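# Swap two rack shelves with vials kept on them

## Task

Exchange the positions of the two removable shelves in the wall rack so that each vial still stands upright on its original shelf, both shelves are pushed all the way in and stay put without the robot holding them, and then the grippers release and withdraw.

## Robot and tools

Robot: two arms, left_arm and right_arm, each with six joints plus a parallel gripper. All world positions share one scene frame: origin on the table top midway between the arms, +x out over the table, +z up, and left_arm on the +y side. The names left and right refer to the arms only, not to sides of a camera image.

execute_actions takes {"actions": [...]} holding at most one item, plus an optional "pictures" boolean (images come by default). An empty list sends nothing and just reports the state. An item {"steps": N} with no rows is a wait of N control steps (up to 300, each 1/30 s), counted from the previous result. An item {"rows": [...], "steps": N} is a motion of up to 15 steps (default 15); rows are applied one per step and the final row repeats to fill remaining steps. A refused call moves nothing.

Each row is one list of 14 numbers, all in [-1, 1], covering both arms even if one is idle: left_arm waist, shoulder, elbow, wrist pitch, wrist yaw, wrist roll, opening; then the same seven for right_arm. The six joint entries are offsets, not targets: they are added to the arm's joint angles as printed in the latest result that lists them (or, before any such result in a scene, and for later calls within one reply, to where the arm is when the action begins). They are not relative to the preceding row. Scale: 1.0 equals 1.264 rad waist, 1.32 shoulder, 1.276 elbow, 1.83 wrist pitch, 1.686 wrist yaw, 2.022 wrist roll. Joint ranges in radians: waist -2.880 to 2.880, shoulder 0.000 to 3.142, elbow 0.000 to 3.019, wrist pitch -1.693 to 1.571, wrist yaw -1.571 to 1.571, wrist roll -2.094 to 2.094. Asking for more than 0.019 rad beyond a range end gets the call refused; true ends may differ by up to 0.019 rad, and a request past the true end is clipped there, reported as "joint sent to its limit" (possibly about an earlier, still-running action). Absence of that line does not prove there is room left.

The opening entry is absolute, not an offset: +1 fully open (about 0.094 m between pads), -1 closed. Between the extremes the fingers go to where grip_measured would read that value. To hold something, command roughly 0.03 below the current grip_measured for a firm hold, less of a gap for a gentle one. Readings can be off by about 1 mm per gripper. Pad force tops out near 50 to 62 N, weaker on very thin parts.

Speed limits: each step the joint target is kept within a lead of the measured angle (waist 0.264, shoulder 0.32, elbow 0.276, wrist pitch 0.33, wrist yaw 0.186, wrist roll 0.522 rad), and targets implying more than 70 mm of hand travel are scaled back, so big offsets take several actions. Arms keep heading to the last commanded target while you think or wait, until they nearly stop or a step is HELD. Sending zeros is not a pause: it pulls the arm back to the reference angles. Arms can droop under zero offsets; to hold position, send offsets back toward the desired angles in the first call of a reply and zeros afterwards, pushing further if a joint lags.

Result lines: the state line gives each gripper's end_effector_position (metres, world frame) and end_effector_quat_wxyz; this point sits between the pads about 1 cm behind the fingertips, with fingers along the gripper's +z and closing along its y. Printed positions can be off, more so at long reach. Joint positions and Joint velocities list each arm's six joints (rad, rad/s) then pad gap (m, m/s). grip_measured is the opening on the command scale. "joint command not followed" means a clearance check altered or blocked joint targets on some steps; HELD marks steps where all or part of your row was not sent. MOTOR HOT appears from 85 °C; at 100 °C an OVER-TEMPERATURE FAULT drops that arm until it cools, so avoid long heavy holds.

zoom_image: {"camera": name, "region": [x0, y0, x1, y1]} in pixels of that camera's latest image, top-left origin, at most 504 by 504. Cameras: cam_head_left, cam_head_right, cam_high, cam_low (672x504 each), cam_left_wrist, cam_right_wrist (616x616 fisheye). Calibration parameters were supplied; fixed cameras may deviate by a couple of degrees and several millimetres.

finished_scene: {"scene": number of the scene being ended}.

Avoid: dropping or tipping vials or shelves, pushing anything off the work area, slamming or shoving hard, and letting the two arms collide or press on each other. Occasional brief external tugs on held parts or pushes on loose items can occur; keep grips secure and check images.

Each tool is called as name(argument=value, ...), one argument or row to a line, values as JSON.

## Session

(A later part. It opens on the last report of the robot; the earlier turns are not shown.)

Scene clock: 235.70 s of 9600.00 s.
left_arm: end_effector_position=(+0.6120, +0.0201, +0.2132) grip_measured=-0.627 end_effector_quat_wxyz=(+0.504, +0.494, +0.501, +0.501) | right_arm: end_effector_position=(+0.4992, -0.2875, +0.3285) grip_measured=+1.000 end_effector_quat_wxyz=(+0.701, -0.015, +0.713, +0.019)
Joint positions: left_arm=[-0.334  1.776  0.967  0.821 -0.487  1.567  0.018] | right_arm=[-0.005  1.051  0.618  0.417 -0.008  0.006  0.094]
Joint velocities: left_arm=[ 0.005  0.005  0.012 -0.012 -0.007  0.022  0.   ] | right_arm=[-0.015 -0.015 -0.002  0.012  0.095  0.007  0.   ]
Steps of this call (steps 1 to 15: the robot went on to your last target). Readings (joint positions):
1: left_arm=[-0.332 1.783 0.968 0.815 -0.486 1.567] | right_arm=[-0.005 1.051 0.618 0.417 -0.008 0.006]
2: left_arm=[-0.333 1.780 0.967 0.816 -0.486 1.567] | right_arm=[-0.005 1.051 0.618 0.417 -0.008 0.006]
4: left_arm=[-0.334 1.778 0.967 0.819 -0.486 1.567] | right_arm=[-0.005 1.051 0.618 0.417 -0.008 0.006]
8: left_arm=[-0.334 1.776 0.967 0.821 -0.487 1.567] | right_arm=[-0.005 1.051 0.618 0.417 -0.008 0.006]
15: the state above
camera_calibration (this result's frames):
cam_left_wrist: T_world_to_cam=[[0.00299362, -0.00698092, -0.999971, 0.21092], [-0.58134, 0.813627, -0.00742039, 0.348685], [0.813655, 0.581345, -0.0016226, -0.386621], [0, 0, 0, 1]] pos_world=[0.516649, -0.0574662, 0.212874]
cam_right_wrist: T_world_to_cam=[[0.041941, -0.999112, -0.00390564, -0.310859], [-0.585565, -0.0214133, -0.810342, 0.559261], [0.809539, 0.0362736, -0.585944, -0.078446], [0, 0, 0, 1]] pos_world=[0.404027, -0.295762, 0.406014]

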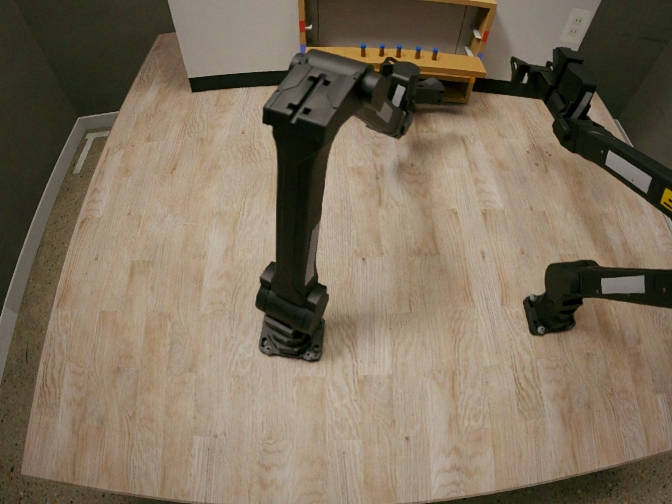

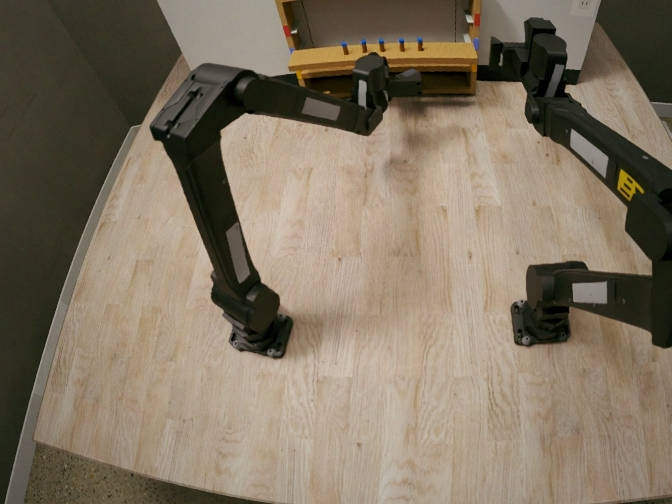

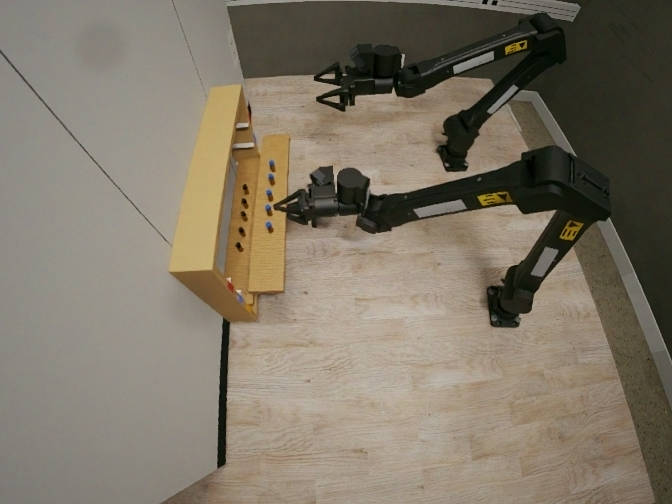

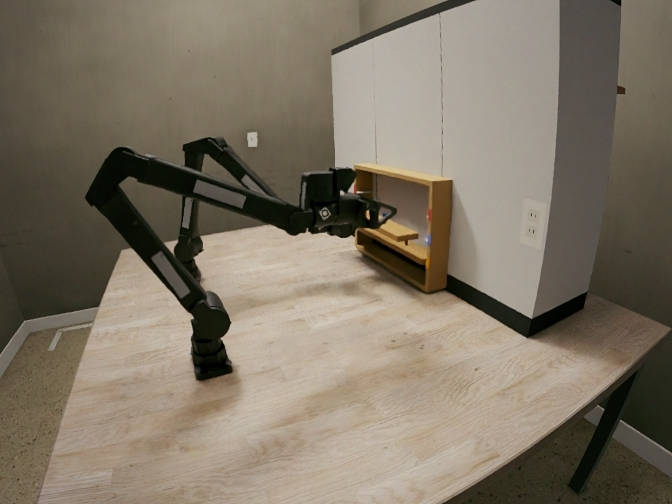

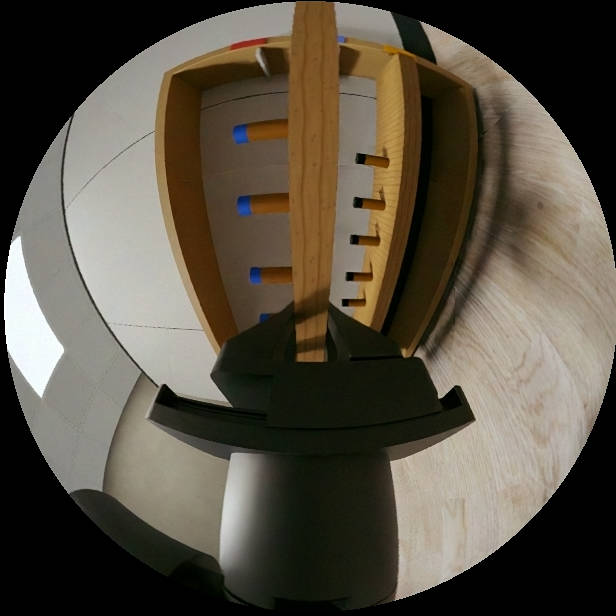

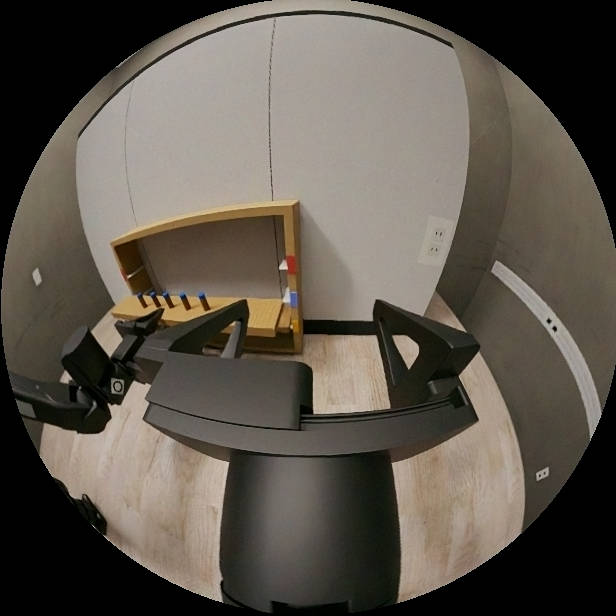

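execute_actions(
  actions=[
    {"rows":[[0.009,-0.027,0.052,0.011,0,0,-0.66,0,0,0,0,0,0,1],[0.01,-0.024,0.056,0.01,0,0,-0.66,0,0,0,0,0,0,1],[0.011,-0.022,0.06,0.009,0.001,0,-0.66,0,0,0,0,0,0,1],[0.012,-0.019,0.064,0.007,0.002,0,-0.66,0,0,0,0,0,0,1],[0.013,-0.017,0.068,0.006,0.003,0,-0.66,0,0,0,0,0,0,1],[0.014,-0.014,0.073,0.005,0.004,0,-0.66,0,0,0,0,0,0,1],[0.015,-0.012,0.077,0.004,0.005,0,-0.66,0,0,0,0,0,0,1],[0.016,-0.009,0.081,0.002,0.006,0,-0.66,0,0,0,0,0,0,1],[0.017,-0.006,0.085,0.001,0.007,0,-0.66,0,0,0,0,0,0,1],[0.018,-0.004,0.09,0,0.008,0,-0.66,0,0,0,0,0,0,1],[0.019,-0.001,0.094,-0.002,0.009,0,-0.66,0,0,0,0,0,0,1],[0.02,0.001,0.098,-0.003,0.01,0,-0.66,0,0,0,0,0,0,1],[0.021,0.004,0.102,-0.004,0.011,0,-0.66,0,0,0,0,0,0,1]]},
  ],
  pictures=false,
)

execute_actions(
  actions=[
    {"steps":15},
  ],
)

zoom_image(
  camera="cam_head_right",
  region=[270, 0, 500, 110],
)

zoom_image(
  camera="cam_high",
  region=[200, 90, 320, 330],
)

Scene clock: 241.93 s of 9600.00 s.
left_arm: end_effector_position=(+0.6309, +0.0192, +0.2161) grip_measured=-0.627 end_effector_quat_wxyz=(+0.505, +0.493, +0.500, +0.501) | right_arm: end_effector_position=(+0.4992, -0.2875, +0.3285) grip_measured=+1.000 end_effector_quat_wxyz=(+0.701, -0.015, +0.713, +0.019)
Joint positions: left_arm=[-0.319  1.805  1.021  0.799 -0.472  1.567  0.018] | right_arm=[-0.005  1.051  0.618  0.417 -0.008  0.006  0.094]
Joint velocities: left_arm=[ 0.024  0.063  0.105 -0.022 -0.007 -0.066 -0.   ] | right_arm=[-0.015 -0.015  0.002  0.012 -0.007 -0.022  0.   ]
Steps of this call (steps 1 to 15: the robot went on to your last target; steps 16 to 130: nothing new was sent; then 1.40 s passed at rest; steps 131 to 145: all 15 steps of this action). Readings (joint positions):
131: left_arm=[-0.334 1.776 0.967 0.821 -0.487 1.567] | right_arm=[-0.005 1.051 0.618 0.417 -0.008 0.006]
132: left_arm=[-0.334 1.776 0.967 0.821 -0.487 1.567] | right_arm=[-0.005 1.051 0.618 0.417 -0.008 0.006]
134: left_arm=[-0.334 1.776 0.967 0.820 -0.487 1.567] | right_arm=[-0.005 1.051 0.618 0.417 -0.008 0.006]
138: left_arm=[-0.329 1.782 0.980 0.812 -0.482 1.567] | right_arm=[-0.005 1.051 0.618 0.417 -0.008 0.006]
145: the state above

Scene clock: 242.43 s of 9600.00 s.
left_arm: end_effector_position=(+0.6321, +0.0200, +0.2142) grip_measured=-0.627 end_effector_quat_wxyz=(+0.503, +0.494, +0.501, +0.501) | right_arm: end_effector_position=(+0.4992, -0.2875, +0.3285) grip_measured=+1.000 end_effector_quat_wxyz=(+0.701, -0.015, +0.713, +0.019)
Joint positions: left_arm=[-0.317  1.809  1.023  0.796 -0.472  1.567  0.018] | right_arm=[-0.005  1.051  0.618  0.417 -0.008  0.006  0.094]
Joint velocities: left_arm=[-0.015  0.015 -0.002  0.012  0.051  0.007 -0.   ] | right_arm=[-0.005 -0.005  0.002  0.007 -0.037  0.066  0.   ]
Steps of this call (steps 1 to 15: the robot went on to your last target). Readings (joint positions):
1: left_arm=[-0.318 1.807 1.023 0.798 -0.472 1.567] | right_arm=[-0.005 1.051 0.618 0.417 -0.008 0.006]
2: left_arm=[-0.317 1.808 1.023 0.798 -0.472 1.567] | right_arm=[-0.005 1.051 0.618 0.417 -0.008 0.006]
4: left_arm=[-0.317 1.809 1.023 0.797 -0.472 1.567] | right_arm=[-0.005 1.051 0.618 0.417 -0.008 0.006]
8: left_arm=[-0.317 1.809 1.023 0.796 -0.472 1.567] | right_arm=[-0.005 1.051 0.618 0.417 -0.008 0.006]
15: the state above
All arms were judged still, so your last target was given up. Only a new action makes them travel on or press farther. Fingers that are still opening or closing keep moving.
camera_calibration (this result's frames):
cam_left_wrist: T_world_to_cam=[[0.00206233, -0.00631345, -0.999978, 0.212427], [-0.583208, 0.812298, -0.00633131, 0.361447], [0.81232, 0.583208, -0.00200683, -0.402075], [0, 0, 0, 1]] pos_world=[0.536975, -0.0577682, 0.213904]
cam_right_wrist: T_world_to_cam=[[0.041941, -0.999112, -0.00390564, -0.310859], [-0.585565, -0.0214133, -0.810342, 0.559261], [0.809539, 0.0362736, -0.585944, -0.078446], [0, 0, 0, 1]] pos_world=[0.404027, -0.295762, 0.406014]

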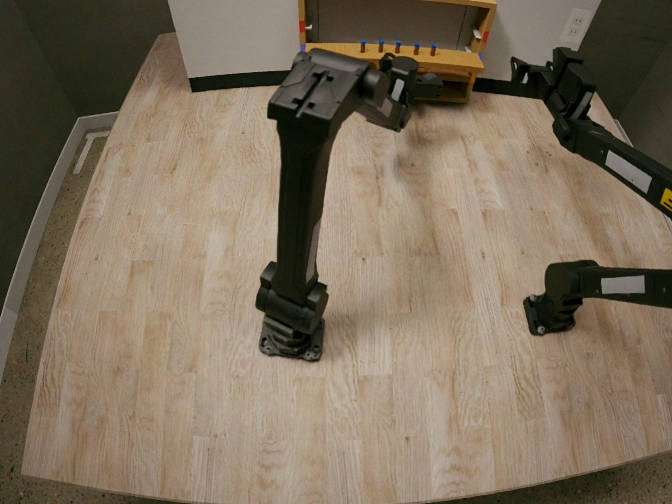

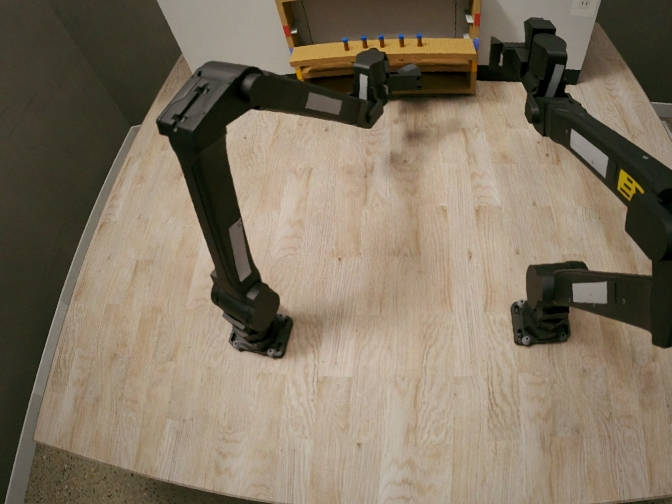

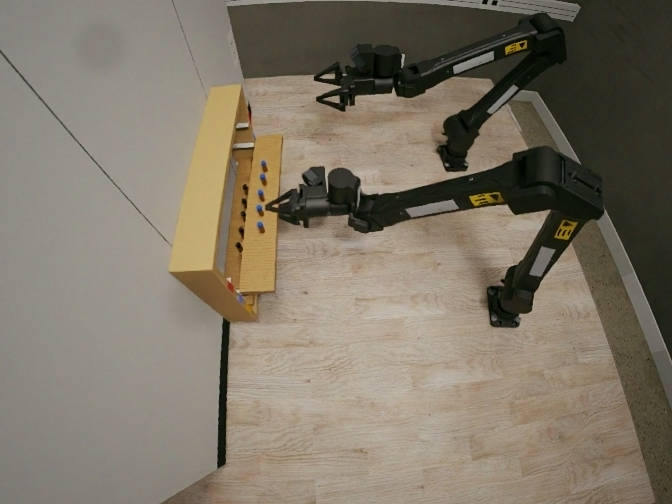

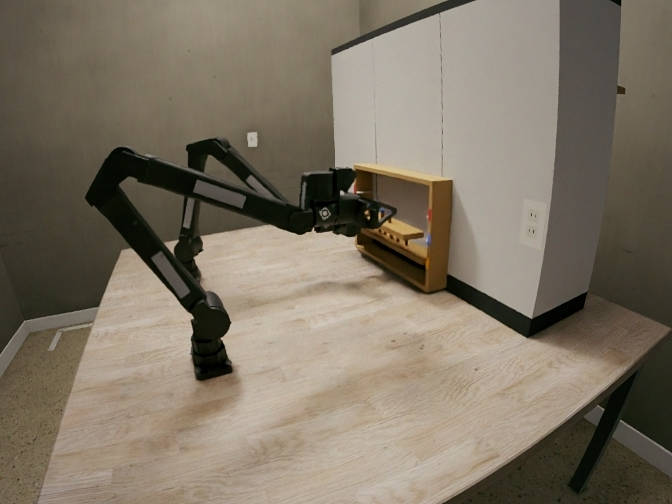

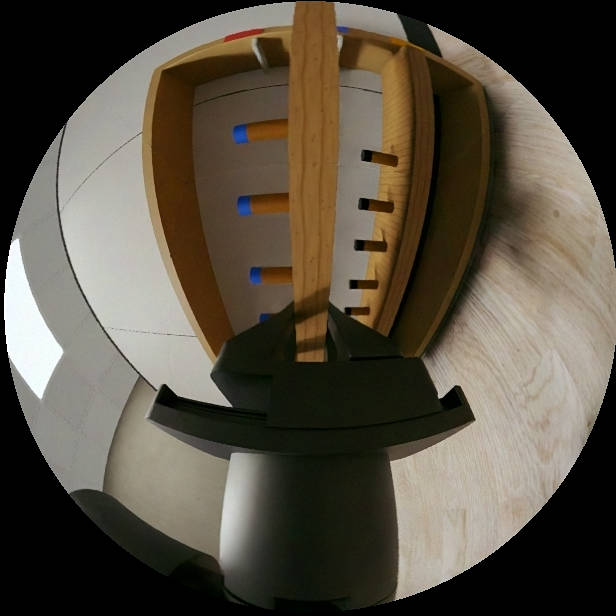

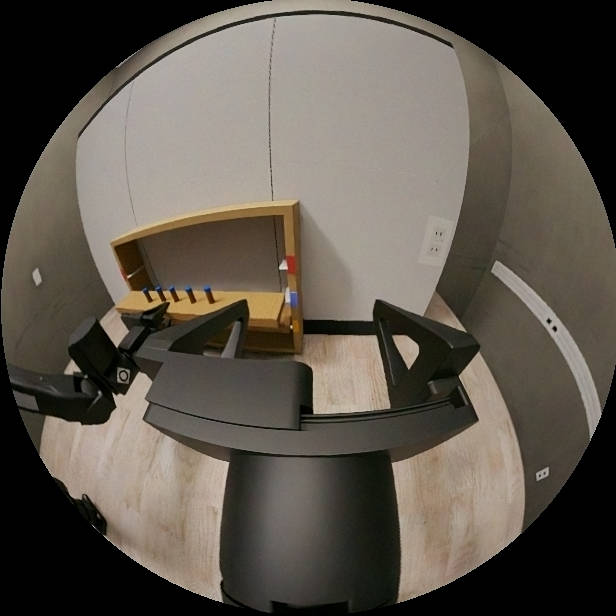

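Region (270, 0, 500, 110) of cam_head_right's 672x504 image, scaled by 2.191, with more detail than that image has; it fills the top 241 rows of this view, and the rest is white.

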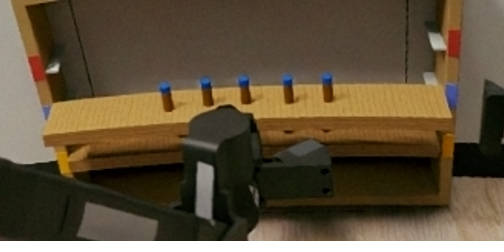

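Region (200, 90, 320, 330) of cam_high's 672x504 image, scaled by 2.100, with more detail than that image has.

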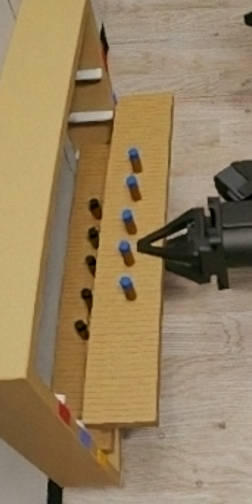

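execute_actions(
  actions=[
    {"rows":[[0.008,-0.023,0.056,0.011,0,0,-0.66,0,0,0,0,0,0,1],[0.009,-0.02,0.06,0.01,0,0,-0.66,0,0,0,0,0,0,1],[0.01,-0.018,0.065,0.009,0.001,0,-0.66,0,0,0,0,0,0,1],[0.011,-0.015,0.069,0.008,0.002,0,-0.66,0,0,0,0,0,0,1],[0.012,-0.012,0.073,0.007,0.003,0,-0.66,0,0,0,0,0,0,1],[0.013,-0.009,0.078,0.006,0.004,0,-0.66,0,0,0,0,0,0,1],[0.014,-0.007,0.082,0.005,0.005,0,-0.66,0,0,0,0,0,0,1],[0.016,-0.004,0.086,0.003,0.006,0,-0.66,0,0,0,0,0,0,1],[0.017,-0.001,0.091,0.002,0.007,0,-0.66,0,0,0,0,0,0,1],[0.018,0.002,0.095,0.001,0.008,0,-0.66,0,0,0,0,0,0,1],[0.019,0.004,0.099,0,0.009,0,-0.66,0,0,0,0,0,0,1],[0.02,0.007,0.104,-0.001,0.01,0,-0.66,0,0,0,0,0,0,1],[0.021,0.01,0.108,-0.002,0.011,0,-0.66,0,0,0,0,0,0,1]]},
  ],
  pictures=false,
)

execute_actions(
  actions=[
    {"steps":15},
  ],
)

zoom_image(
  camera="cam_high",
  region=[200, 90, 320, 330],
)

Scene clock: 248.20 s of 9600.00 s.
left_arm: end_effector_position=(+0.6528, +0.0186, +0.2139) grip_measured=-0.627 end_effector_quat_wxyz=(+0.504, +0.494, +0.501, +0.502) | right_arm: end_effector_position=(+0.4992, -0.2875, +0.3285) grip_measured=+1.000 end_effector_quat_wxyz=(+0.701, -0.015, +0.713, +0.019)
Joint positions: left_arm=[-0.302  1.848  1.083  0.777 -0.457  1.567  0.018] | right_arm=[-0.005  1.051  0.618  0.417 -0.008  0.006  0.094]
Joint velocities: left_arm=[ 0.034  0.063  0.076 -0.027  0.007 -0.037  0.   ] | right_arm=[-0.015  0.015 -0.022 -0.012 -0.007 -0.022  0.   ]
Steps of this call (steps 1 to 90: nothing new was sent; then 2.27 s passed at rest; steps 91 to 105: all 15 steps of this action). Readings (joint positions):
91: left_arm=[-0.317 1.809 1.023 0.796 -0.472 1.567] | right_arm=[-0.005 1.051 0.618 0.417 -0.008 0.006]
92: left_arm=[-0.317 1.809 1.023 0.796 -0.472 1.567] | right_arm=[-0.005 1.051 0.618 0.417 -0.008 0.006]
94: left_arm=[-0.316 1.810 1.025 0.796 -0.472 1.567] | right_arm=[-0.005 1.051 0.618 0.417 -0.008 0.006]
98: left_arm=[-0.313 1.821 1.043 0.790 -0.467 1.567] | right_arm=[-0.005 1.051 0.618 0.417 -0.008 0.006]
105: the state above

Scene clock: 248.70 s of 9600.00 s.
left_arm: end_effector_position=(+0.6542, +0.0198, +0.2117) grip_measured=-0.627 end_effector_quat_wxyz=(+0.502, +0.495, +0.502, +0.502) | right_arm: end_effector_position=(+0.4992, -0.2875, +0.3285) grip_measured=+1.000 end_effector_quat_wxyz=(+0.701, -0.015, +0.713, +0.019)
Joint positions: left_arm=[-0.299  1.852  1.085  0.775 -0.457  1.567  0.018] | right_arm=[-0.005  1.051  0.618  0.417 -0.008  0.006  0.094]
Joint velocities: left_arm=[-0.005  0.005 -0.012 -0.017 -0.022  0.022  0.001] | right_arm=[-0.015  0.005 -0.007  0.002 -0.037  0.007  0.   ]
Steps of this call (steps 1 to 15: the robot went on to your last target). Readings (joint positions):
1: left_arm=[-0.301 1.850 1.084 0.777 -0.457 1.567] | right_arm=[-0.005 1.051 0.618 0.417 -0.008 0.006]
2: left_arm=[-0.300 1.851 1.085 0.777 -0.457 1.567] | right_arm=[-0.005 1.051 0.618 0.417 -0.008 0.006]
4: left_arm=[-0.299 1.852 1.085 0.776 -0.457 1.567] | right_arm=[-0.005 1.051 0.618 0.417 -0.008 0.006]
8: left_arm=[-0.299 1.852 1.085 0.775 -0.457 1.567] | right_arm=[-0.005 1.051 0.618 0.417 -0.008 0.006]
15: the state above
All arms were judged still, so your last target was given up. Only a new action makes them travel on or press farther. Fingers that are still opening or closing keep moving.
camera_calibration (this result's frames):
cam_left_wrist: T_world_to_cam=[[0.0000805485, -0.0051774, -0.999987, 0.211207], [-0.584767, 0.81119, -0.00424702, 0.375051], [0.811201, 0.58476, -0.00296223, -0.419027], [0, 0, 0, 1]] pos_world=[0.559216, -0.0581143, 0.211556]
cam_right_wrist: T_world_to_cam=[[0.041941, -0.999112, -0.00390564, -0.310859], [-0.585565, -0.0214133, -0.810342, 0.559261], [0.809539, 0.0362736, -0.585944, -0.078446], [0, 0, 0, 1]] pos_world=[0.404027, -0.295762, 0.406014]

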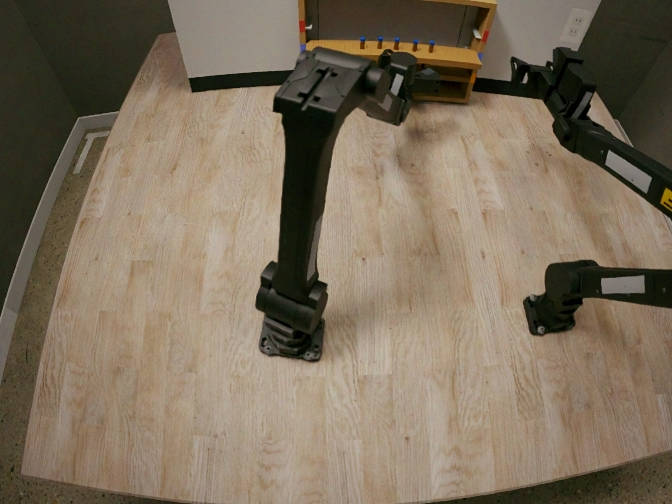

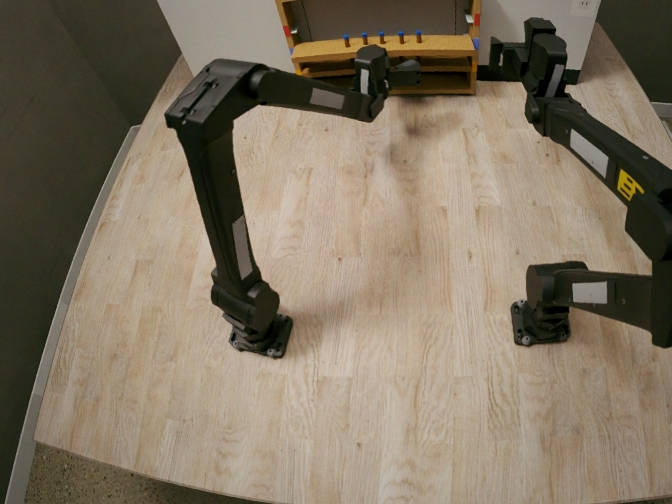

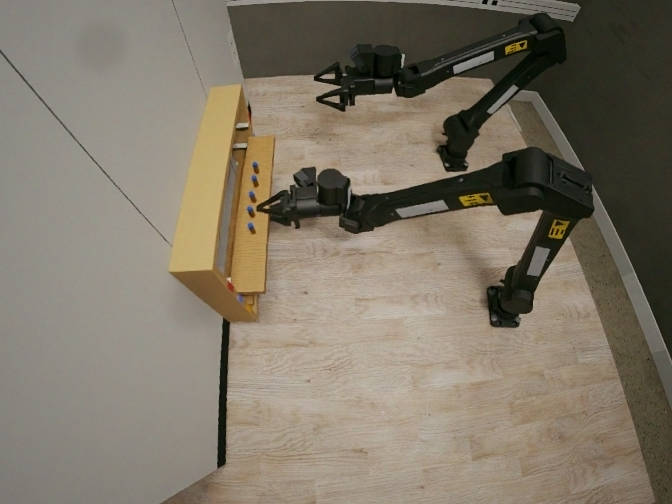

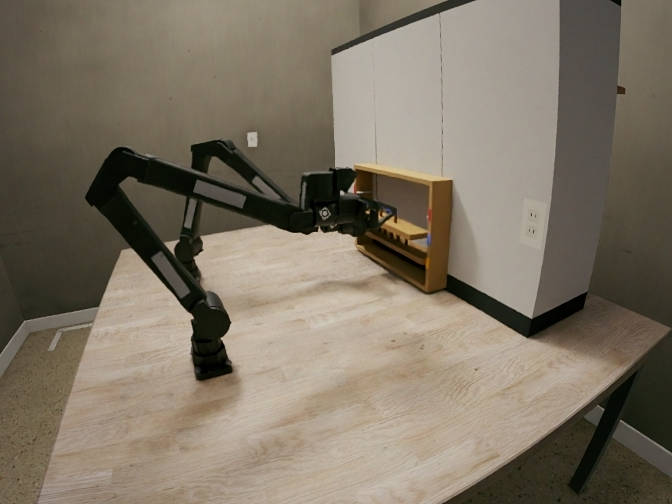

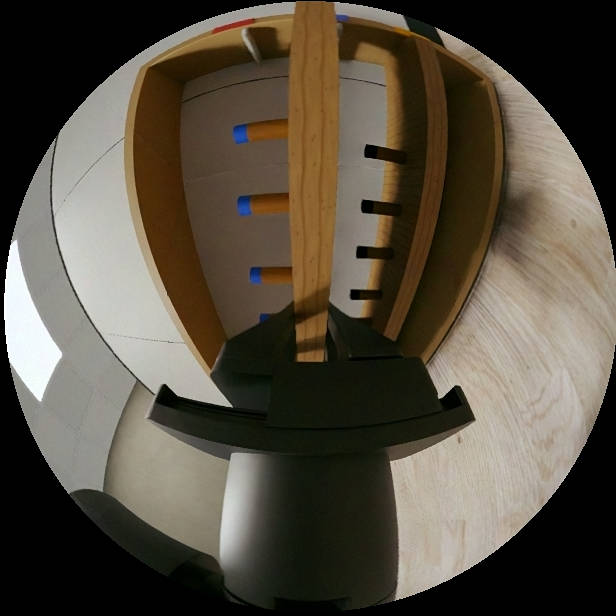

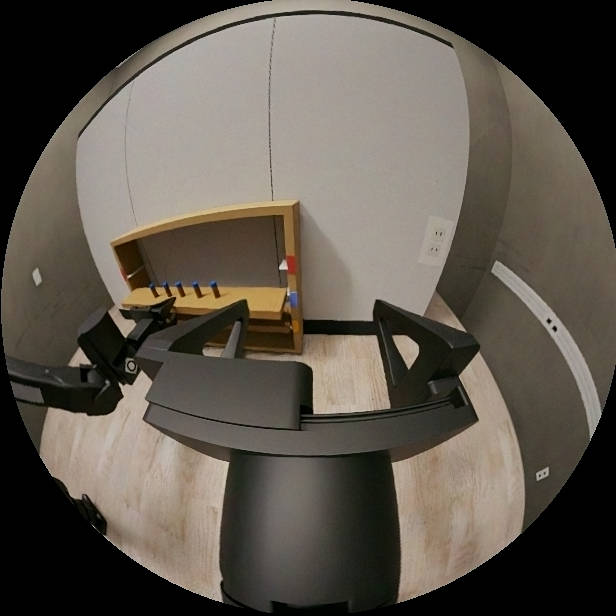

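Region (200, 90, 320, 330) of cam_high's 672x504 image, scaled by 2.100, with more detail than that image has.

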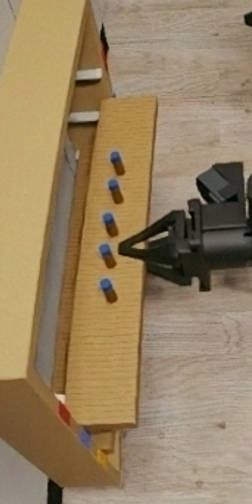

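execute_actions(
  actions=[
    {"rows":[[0.007,-0.026,0.059,0.011,0,0,-0.66,0,0,0,0,0,0,1],[0.009,-0.022,0.065,0.009,0.001,0,-0.66,0,0,0,0,0,0,1],[0.011,-0.018,0.072,0.008,0.002,0,-0.66,0,0,0,0,0,0,1],[0.013,-0.013,0.08,0.006,0.004,0,-0.66,0,0,0,0,0,0,1],[0.015,-0.008,0.088,0.004,0.005,0,-0.66,0,0,0,0,0,0,1],[0.017,-0.003,0.096,0.002,0.007,0,-0.66,0,0,0,0,0,0,1],[0.019,0.002,0.104,0,0.009,0,-0.66,0,0,0,0,0,0,1],[0.021,0.007,0.112,-0.002,0.01,0,-0.66,0,0,0,0,0,0,1],[0.023,0.012,0.12,-0.004,0.012,0,-0.66,0,0,0,0,0,0,1],[0.025,0.017,0.128,-0.006,0.014,0,-0.66,0,0,0,0,0,0,1],[0.027,0.022,0.136,-0.007,0.016,0,-0.66,0,0,0,0,0,0,1],[0.029,0.027,0.144,-0.009,0.017,0,-0.66,0,0,0,0,0,0,1],[0.031,0.032,0.151,-0.011,0.019,0,-0.66,0,0,0,0,0,0,1],[0.033,0.036,0.158,-0.013,0.021,0,-0.66,0,0,0,0,0,0,1],[0.035,0.04,0.164,-0.014,0.022,0,-0.66,0,0,0,0,0,0,1]]},
  ],
  pictures=false,
)

execute_actions(
  actions=[
    {"steps":15},
  ],
  pictures=false,
)

Scene clock: 254.60 s of 9600.00 s.
left_arm: end_effector_position=(+0.6934, +0.0178, +0.2157) grip_measured=-0.627 end_effector_quat_wxyz=(+0.507, +0.491, +0.499, +0.502) | right_arm: end_effector_position=(+0.4992, -0.2875, +0.3285) grip_measured=+1.000 end_effector_quat_wxyz=(+0.701, -0.015, +0.713, +0.019)
Joint positions: left_arm=[-0.272  1.922  1.203  0.74  -0.425  1.567  0.018] | right_arm=[-0.005  1.051  0.618  0.417 -0.008  0.006  0.094]
Joint velocities: left_arm=[ 0.103  0.19   0.256 -0.061  0.007 -0.007  0.001] | right_arm=[ 0.005  0.015 -0.007 -0.007 -0.051  0.022  0.   ]
Steps of this call (steps 1 to 90: nothing new was sent; then 2.40 s passed at rest; steps 91 to 105: all 15 steps of this action). Readings (joint positions):
91: left_arm=[-0.299 1.852 1.085 0.775 -0.457 1.567] | right_arm=[-0.005 1.051 0.618 0.417 -0.008 0.006]
92: left_arm=[-0.299 1.852 1.085 0.775 -0.457 1.567] | right_arm=[-0.005 1.051 0.618 0.417 -0.008 0.006]
94: left_arm=[-0.299 1.854 1.089 0.773 -0.456 1.567] | right_arm=[-0.005 1.051 0.618 0.417 -0.008 0.006]
98: left_arm=[-0.293 1.874 1.127 0.761 -0.445 1.567] | right_arm=[-0.005 1.051 0.618 0.417 -0.008 0.006]
105: the state above

Scene clock: 255.10 s of 9600.00 s.
left_arm: end_effector_position=(+0.6997, +0.0195, +0.2088) grip_measured=-0.627 end_effector_quat_wxyz=(+0.503, +0.495, +0.501, +0.502) | right_arm: end_effector_position=(+0.4992, -0.2875, +0.3285) grip_measured=+1.000 end_effector_quat_wxyz=(+0.701, -0.015, +0.713, +0.019)
Joint positions: left_arm=[-0.265  1.94   1.218  0.731 -0.42   1.568  0.018] | right_arm=[-0.005  1.051  0.618  0.417 -0.008  0.006  0.094]
Joint velocities: left_arm=[ 0.005 -0.015 -0.007 -0.002 -0.037  0.007 -0.   ] | right_arm=[-0.005 -0.024 -0.002 -0.022  0.051 -0.051  0.   ]
Steps of this call (steps 1 to 15: the robot went on to your last target). Readings (joint positions):
1: left_arm=[-0.269 1.928 1.210 0.737 -0.423 1.567] | right_arm=[-0.005 1.051 0.618 0.417 -0.008 0.006]
2: left_arm=[-0.266 1.933 1.215 0.736 -0.422 1.567] | right_arm=[-0.005 1.051 0.618 0.417 -0.008 0.006]
4: left_arm=[-0.265 1.937 1.218 0.734 -0.420 1.568] | right_arm=[-0.005 1.051 0.618 0.417 -0.008 0.006]
8: left_arm=[-0.265 1.940 1.218 0.731 -0.420 1.568] | right_arm=[-0.005 1.051 0.618 0.417 -0.008 0.006]
15: the state above

execute_actions(
  actions=[
    {"rows":[[0.008,-0.024,0.062,0.01,0.001,0,-0.66,0,0,0,0,0,0,1],[0.008,-0.024,0.062,0.01,0.001,0,-0.66,0,0,0,0,0,0,1],[0.01,-0.018,0.069,0.009,0.002,0,-0.66,0,0,0,0,0,0,1],[0.01,-0.018,0.069,0.009,0.002,0,-0.66,0,0,0,0,0,0,1],[0.012,-0.013,0.076,0.008,0.003,0,-0.66,0,0,0,0,0,0,1],[0.012,-0.013,0.076,0.008,0.003,0,-0.66,0,0,0,0,0,0,1],[0.014,-0.007,0.083,0.007,0.005,0,-0.66,0,0,0,0,0,0,1],[0.014,-0.007,0.083,0.007,0.005,0,-0.66,0,0,0,0,0,0,1],[0.015,-0.002,0.09,0.006,0.006,0,-0.66,0,0,0,0,0,0,1],[0.015,-0.002,0.09,0.006,0.006,0,-0.66,0,0,0,0,0,0,1],[0.017,0.004,0.096,0.005,0.007,0,-0.66,0,0,0,0,0,0,1]]},
  ],
  pictures=false,
)

execute_actions(
  actions=[
    {"steps":15},
  ],
)

zoom_image(
  camera="cam_high",
  region=[200, 90, 320, 330],
)

Scene clock: 259.67 s of 9600.00 s.
left_arm: end_effector_position=(+0.7146, +0.0197, +0.2047) grip_measured=-0.627 end_effector_quat_wxyz=(+0.503, +0.494, +0.501, +0.502) | right_arm: end_effector_position=(+0.4992, -0.2875, +0.3285) grip_measured=+1.000 end_effector_quat_wxyz=(+0.701, -0.015, +0.713, +0.019)
Joint positions: left_arm=[-0.255  1.975  1.262  0.725 -0.411  1.568  0.018] | right_arm=[-0.005  1.051  0.618  0.417 -0.008  0.006  0.094]
Joint velocities: left_arm=[-0.005  0.044  0.007  0.002  0.037 -0.022 -0.001] | right_arm=[ 0.005  0.005 -0.017 -0.002  0.022  0.007  0.   ]
Steps of this call (steps 1 to 15: the robot went on to your last target; steps 16 to 90: nothing new was sent; then 1.07 s passed at rest; steps 91 to 105: all 15 steps of this action). Readings (joint positions):
91: left_arm=[-0.265 1.940 1.218 0.731 -0.420 1.568] | right_arm=[-0.005 1.051 0.618 0.417 -0.008 0.006]
92: left_arm=[-0.265 1.940 1.218 0.731 -0.420 1.568] | right_arm=[-0.005 1.051 0.618 0.417 -0.008 0.006]
94: left_arm=[-0.265 1.941 1.220 0.731 -0.420 1.568] | right_arm=[-0.005 1.051 0.618 0.417 -0.008 0.006]
98: left_arm=[-0.263 1.952 1.236 0.729 -0.417 1.568] | right_arm=[-0.005 1.051 0.618 0.417 -0.008 0.006]
105: the state above

Scene clock: 260.17 s of 9600.00 s.
left_arm: end_effector_position=(+0.7147, +0.0197, +0.2035) grip_measured=-0.627 end_effector_quat_wxyz=(+0.502, +0.495, +0.501, +0.502) | right_arm: end_effector_position=(+0.4992, -0.2875, +0.3285) grip_measured=+1.000 end_effector_quat_wxyz=(+0.701, -0.015, +0.713, +0.019)
Joint positions: left_arm=[-0.255  1.976  1.262  0.724 -0.411  1.569  0.018] | right_arm=[-0.005  1.051  0.618  0.417 -0.008  0.006  0.094]
Joint velocities: left_arm=[ 0.005  0.005 -0.002  0.012  0.022 -0.007 -0.001] | right_arm=[ 0.015 -0.005  0.017 -0.017  0.037 -0.037  0.   ]
Steps of this call (steps 1 to 15: the robot went on to your last target). Readings (joint positions):
1: left_arm=[-0.255 1.976 1.262 0.724 -0.411 1.569] | right_arm=[-0.005 1.051 0.618 0.417 -0.008 0.006]
2: left_arm=[-0.255 1.976 1.262 0.724 -0.411 1.569] | right_arm=[-0.005 1.051 0.618 0.417 -0.008 0.006]
4: left_arm=[-0.255 1.976 1.262 0.724 -0.411 1.569] | right_arm=[-0.005 1.051 0.618 0.417 -0.008 0.006]
8: left_arm=[-0.255 1.976 1.262 0.724 -0.411 1.569] | right_arm=[-0.005 1.051 0.618 0.417 -0.008 0.006]
15: the state above
All arms were judged still, so your last target was given up. Only a new action makes them travel on or press farther. Fingers that are still opening or closing keep moving.
camera_calibration (this result's frames):
cam_left_wrist: T_world_to_cam=[[0.00230897, -0.00385578, -0.99999, 0.20134], [-0.583533, 0.812077, -0.0044786, 0.409647], [0.812086, 0.583537, -0.000374909, -0.469188], [0, 0, 0, 1]] pos_world=[0.619599, -0.0581002, 0.202996]
cam_right_wrist: T_world_to_cam=[[0.041941, -0.999112, -0.00390564, -0.310859], [-0.585565, -0.0214133, -0.810342, 0.559261], [0.809539, 0.0362736, -0.585944, -0.078446], [0, 0, 0, 1]] pos_world=[0.404027, -0.295762, 0.406014]

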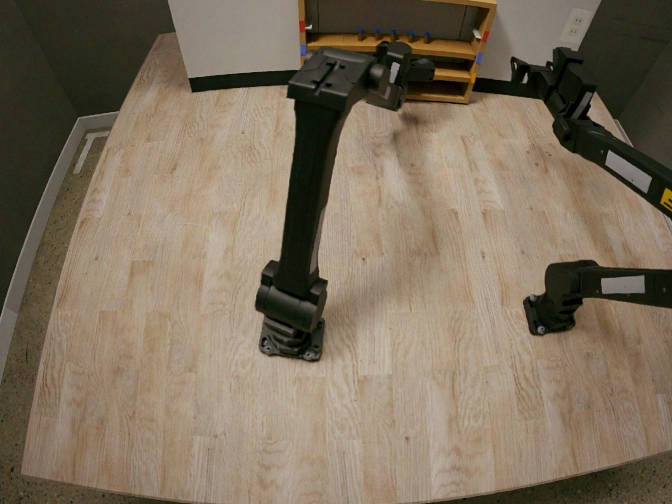

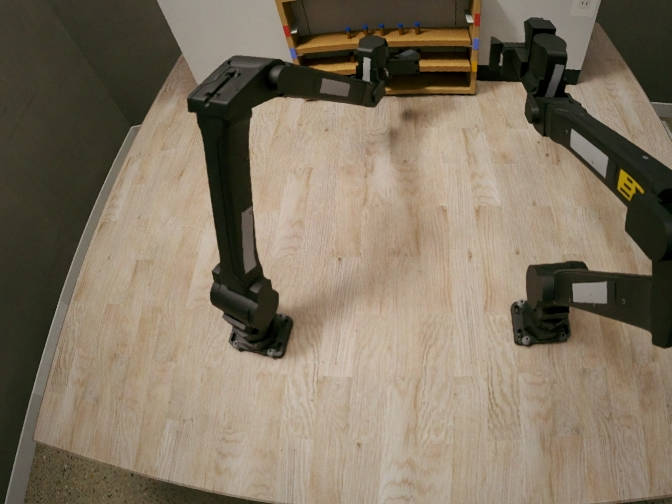

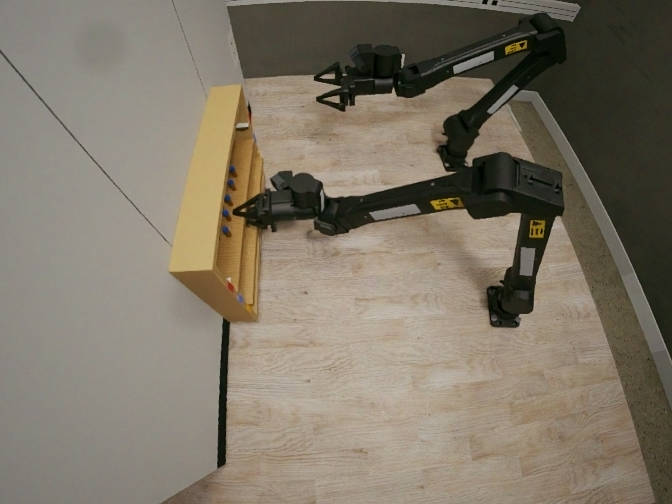

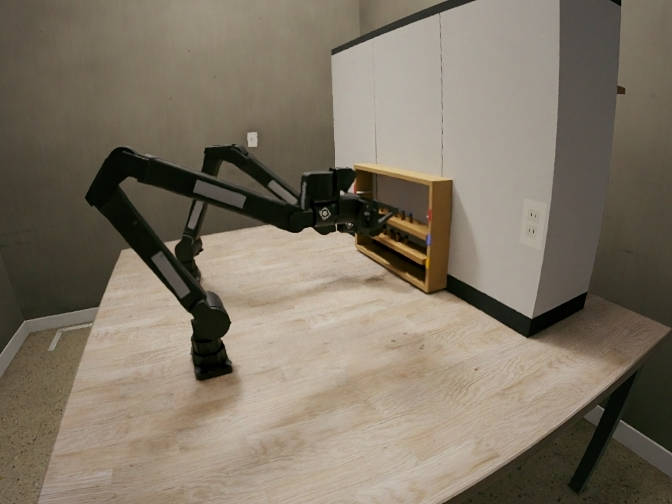

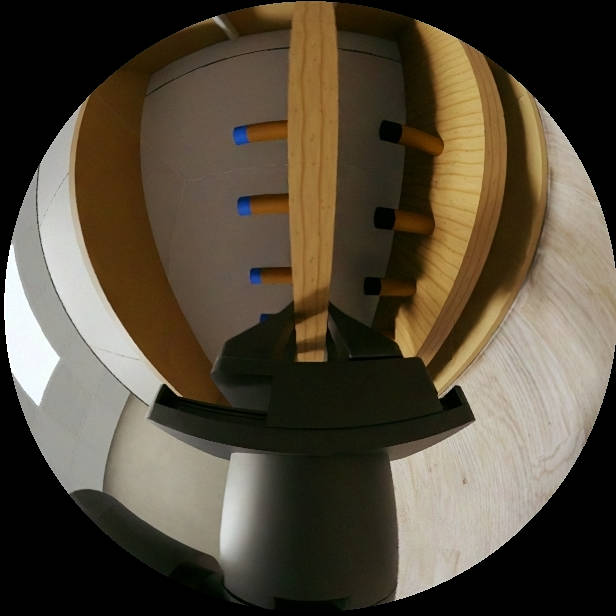

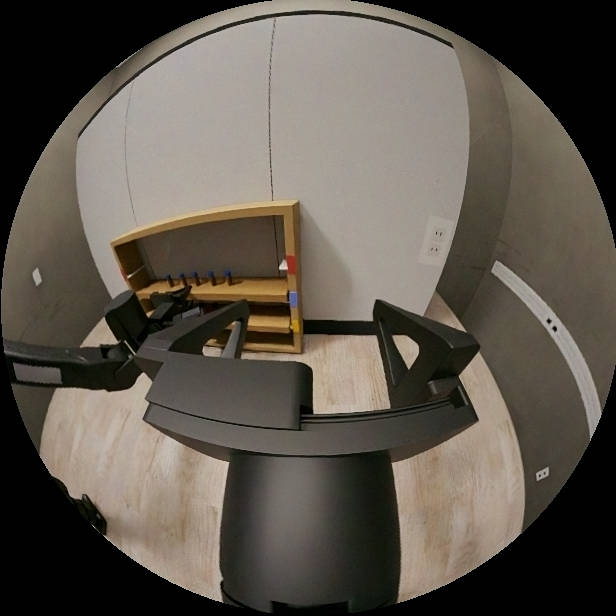

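Region (200, 90, 320, 330) of cam_high's 672x504 image, scaled by 2.100, with more detail than that image has.

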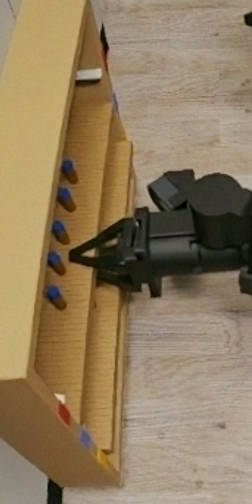

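execute_actions(
  actions=[
    {"rows":[[0,-0.012,0.03,0.005,0,0,-0.66, 0,0,0,0,0,0,1],[0,-0.012,0.03,0.005,0,0,-0.66, 0,0,0,0,0,0,1],[0,-0.012,0.03,0.005,0,0,-0.66, 0,0,0,0,0,0,1],[0,-0.012,0.03,0.005,0,0,-0.66, 0,0,0,0,0,0,1],[0,-0.012,0.03,0.005,0,0,-0.66, 0,0,0,0,0,0,1],[0,-0.012,0.03,0.005,0,0,-0.66, 0,0,0,0,0,0,1],[0,-0.012,0.03,0.005,0,0,-0.66, 0,0,0,0,0,0,1],[0,-0.012,0.03,0.005,0,0,-0.66, 0,0,0,0,0,0,1],[0,-0.012,0.03,0.005,0,0,-0.6, 0,0,0,0,0,0,1],[0,-0.012,0.03,0.005,0,0,-0.55, 0,0,0,0,0,0,1],[0,-0.012,0.03,0.005,0,0,-0.5, 0,0,0,0,0,0,1],[0,-0.012,0.03,0.005,0,0,-0.4, 0,0,0,0,0,0,1],[0,-0.012,0.03,0.005,0,0,-0.3, 0,0,0,0,0,0,1],[0,-0.012,0.03,0.005,0,0,-0.2, 0,0,0,0,0,0,1]]},
  ],
)

Scene clock: 266.23 s of 9600.00 s.
left_arm: end_effector_position=(+0.7147, +0.0197, +0.2034) grip_measured=-0.213 end_effector_quat_wxyz=(+0.502, +0.495, +0.501, +0.502) | right_arm: end_effector_position=(+0.4992, -0.2875, +0.3285) grip_measured=+1.000 end_effector_quat_wxyz=(+0.701, -0.015, +0.713, +0.019)
Joint positions: left_arm=[-0.255  1.976  1.262  0.724 -0.411  1.569  0.037] | right_arm=[-0.005  1.051  0.618  0.417 -0.008  0.006  0.094]
Joint velocities: left_arm=[ 0.005 -0.015 -0.002  0.007  0.037 -0.022  0.024] | right_arm=[-0.005 -0.015  0.002 -0.012  0.007  0.007  0.   ]
Steps of this call (steps 1 to 90: nothing new was sent; then 2.57 s passed at rest; steps 91 to 105: all 15 steps of this action). Readings (joint positions):
91: left_arm=[-0.255 1.977 1.262 0.724 -0.411 1.569] | right_arm=[-0.005 1.051 0.618 0.417 -0.008 0.006]
92: left_arm=[-0.255 1.977 1.262 0.724 -0.411 1.569] | right_arm=[-0.005 1.051 0.618 0.417 -0.008 0.006]
94: left_arm=[-0.255 1.977 1.262 0.724 -0.411 1.569] | right_arm=[-0.005 1.051 0.618 0.417 -0.008 0.006]
98: left_arm=[-0.255 1.977 1.262 0.724 -0.411 1.569] | right_arm=[-0.005 1.051 0.618 0.417 -0.008 0.006]
105: the state above
camera_calibration (this result's frames):
cam_left_wrist: T_world_to_cam=[[0.00195833, -0.00370555, -0.999991, 0.201499], [-0.583534, 0.812078, -0.00415198, 0.409582], [0.812086, 0.583537, -0.000572002, -0.469148], [0, 0, 0, 1]] pos_world=[0.619599, -0.0581004, 0.20293]
cam_right_wrist: T_world_to_cam=[[0.041941, -0.999112, -0.00390564, -0.310859], [-0.585565, -0.0214133, -0.810342, 0.559261], [0.809539, 0.0362736, -0.585944, -0.078446], [0, 0, 0, 1]] pos_world=[0.404027, -0.295762, 0.406014]

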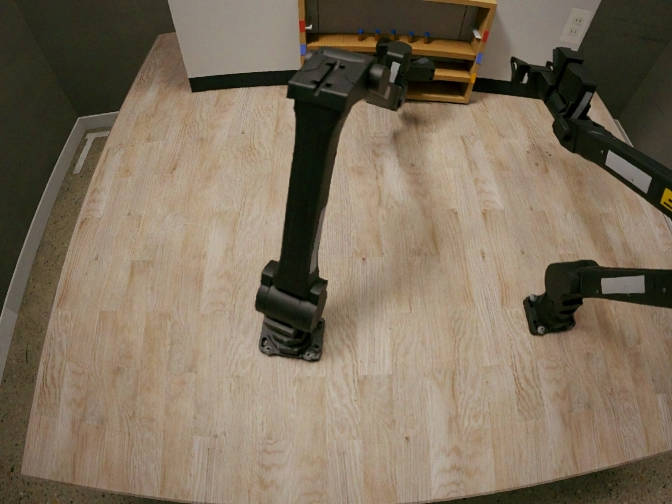

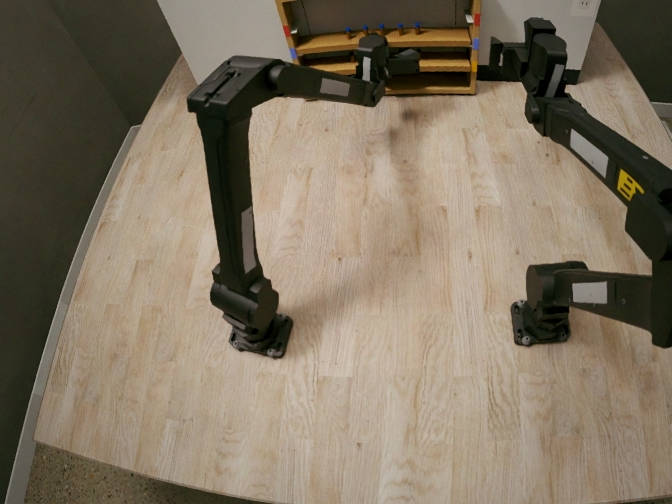

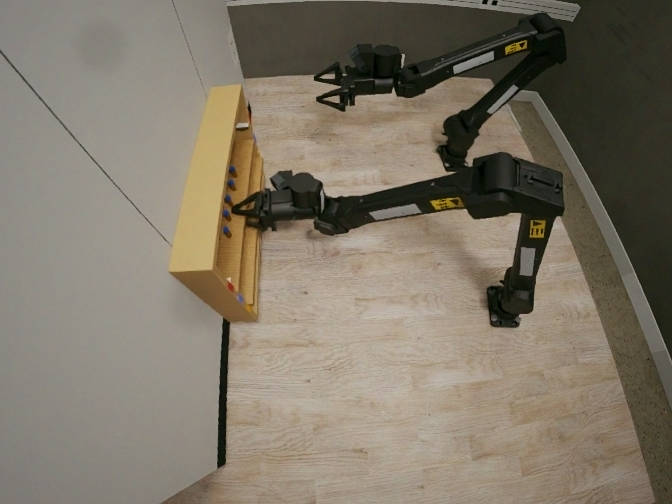

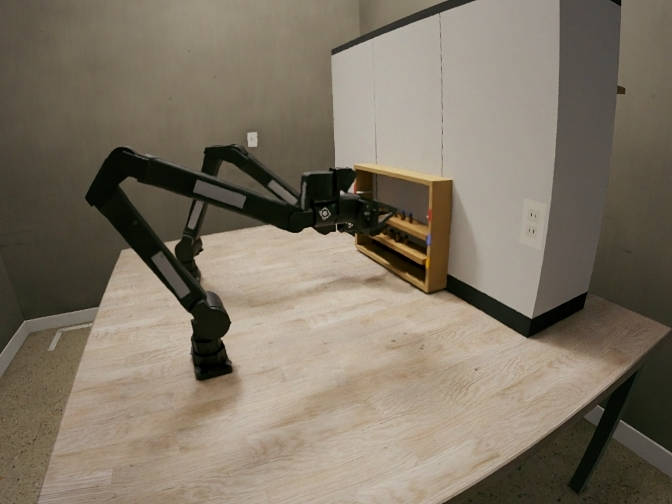

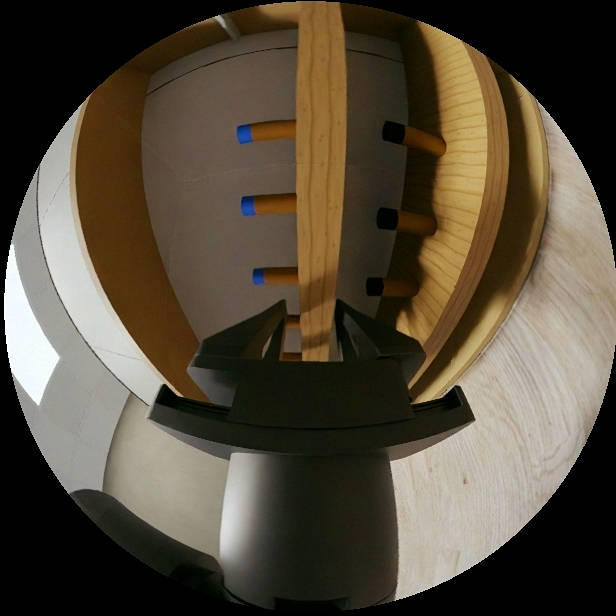

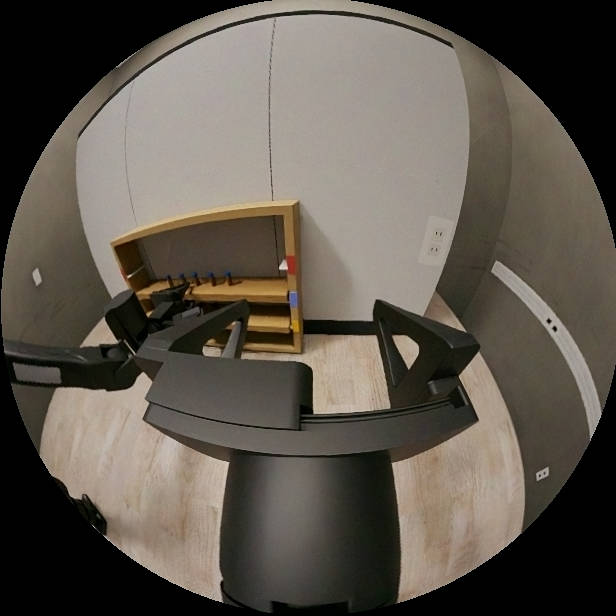

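execute_actions(
  actions=[
    {"rows":[[-0.004,-0.012,-0.005,0.01,0,0,-0.1,0,0,0,0,0,0,1],[-0.007,-0.019,-0.017,0.014,-0.002,0,-0.1,0,0,0,0,0,0,1],[-0.011,-0.026,-0.029,0.017,-0.004,0,-0.1,0,0,0,0,0,0,1],[-0.014,-0.032,-0.041,0.021,-0.007,0,-0.1,0,0,0,0,0,0,1],[-0.018,-0.039,-0.053,0.025,-0.009,0,-0.1,0,0,0,0,0,0,1],[-0.021,-0.046,-0.065,0.028,-0.011,0,-0.1,0,0,0,0,0,0,1],[-0.025,-0.053,-0.077,0.032,-0.013,0,-0.1,0,0,0,0,0,0,1],[-0.028,-0.059,-0.089,0.036,-0.016,0,-0.1,0,0,0,0,0,0,1],[-0.032,-0.066,-0.101,0.04,-0.018,0,-0.1,0,0,0,0,0,0,1],[-0.035,-0.073,-0.113,0.043,-0.02,0,-0.1,0,0,0,0,0,0,1],[-0.039,-0.08,-0.125,0.047,-0.022,0,-0.1,0,0,0,0,0,0,1],[-0.042,-0.086,-0.137,0.051,-0.025,0,-0.1,0,0,0,0,0,0,1],[-0.046,-0.093,-0.149,0.054,-0.027,0,-0.1,0,0,0,0,0,0,1],[-0.049,-0.1,-0.161,0.058,-0.029,0,-0.1,0,0,0,0,0,0,1]]},
  ],
  pictures=false,
)

execute_actions(
  actions=[
    {"steps":15},
  ],
  pictures=false,
)

Scene clock: 276.33 s of 9600.00 s.
left_arm: end_effector_position=(+0.6513, +0.0179, +0.1920) grip_measured=-0.101 end_effector_quat_wxyz=(+0.498, +0.502, +0.502, +0.499) | right_arm: end_effector_position=(+0.4992, -0.2875, +0.3285) grip_measured=+1.000 end_effector_quat_wxyz=(+0.701, -0.015, +0.713, +0.019)
Joint positions: left_arm=[-0.303  1.88   1.069  0.803 -0.454  1.569  0.042] | right_arm=[-0.005  1.051  0.618  0.417 -0.008  0.006  0.094]
Joint velocities: left_arm=[-0.171 -0.278 -0.344  0.129 -0.022  0.037 -0.001] | right_arm=[-0.005 -0.015 -0.012 -0.027  0.037 -0.022  0.   ]
Steps of this call (steps 1 to 15: the robot went on to your last target; steps 16 to 90: nothing new was sent; then 6.60 s passed at rest; steps 91 to 105: all 15 steps of this action). Readings (joint positions):
91: left_arm=[-0.255 1.976 1.261 0.724 -0.411 1.569] | right_arm=[-0.005 1.051 0.618 0.417 -0.008 0.006]
92: left_arm=[-0.255 1.976 1.259 0.726 -0.411 1.569] | right_arm=[-0.005 1.051 0.618 0.417 -0.008 0.006]
94: left_arm=[-0.256 1.970 1.241 0.735 -0.415 1.569] | right_arm=[-0.005 1.051 0.618 0.417 -0.008 0.006]
98: left_arm=[-0.265 1.944 1.175 0.757 -0.431 1.569] | right_arm=[-0.005 1.051 0.618 0.417 -0.008 0.006]
105: the state above

Scene clock: 276.83 s of 9600.00 s.
left_arm: end_effector_position=(+0.6438, +0.0128, +0.2014) grip_measured=-0.101 end_effector_quat_wxyz=(+0.506, +0.498, +0.497, +0.498) | right_arm: end_effector_position=(+0.4992, -0.2875, +0.3285) grip_measured=+1.000 end_effector_quat_wxyz=(+0.701, -0.015, +0.713, +0.019)
Joint positions: left_arm=[-0.315  1.859  1.055  0.813 -0.456  1.569  0.042] | right_arm=[-0.005  1.051  0.618  0.417 -0.008  0.006  0.094]
Joint velocities: left_arm=[-0.005 -0.015 -0.007  0.002 -0.037  0.037  0.001] | right_arm=[ 0.005  0.005  0.002 -0.007 -0.037 -0.007  0.   ]
Steps of this call (steps 1 to 15: the robot went on to your last target). Readings (joint positions):
1: left_arm=[-0.308 1.871 1.060 0.806 -0.455 1.569] | right_arm=[-0.005 1.051 0.618 0.417 -0.008 0.006]
2: left_arm=[-0.312 1.866 1.056 0.808 -0.455 1.569] | right_arm=[-0.005 1.051 0.618 0.417 -0.008 0.006]
4: left_arm=[-0.315 1.861 1.055 0.811 -0.455 1.569] | right_arm=[-0.005 1.051 0.618 0.417 -0.008 0.006]
8: left_arm=[-0.315 1.859 1.055 0.813 -0.456 1.569] | right_arm=[-0.005 1.051 0.618 0.417 -0.008 0.006]
15: the state above


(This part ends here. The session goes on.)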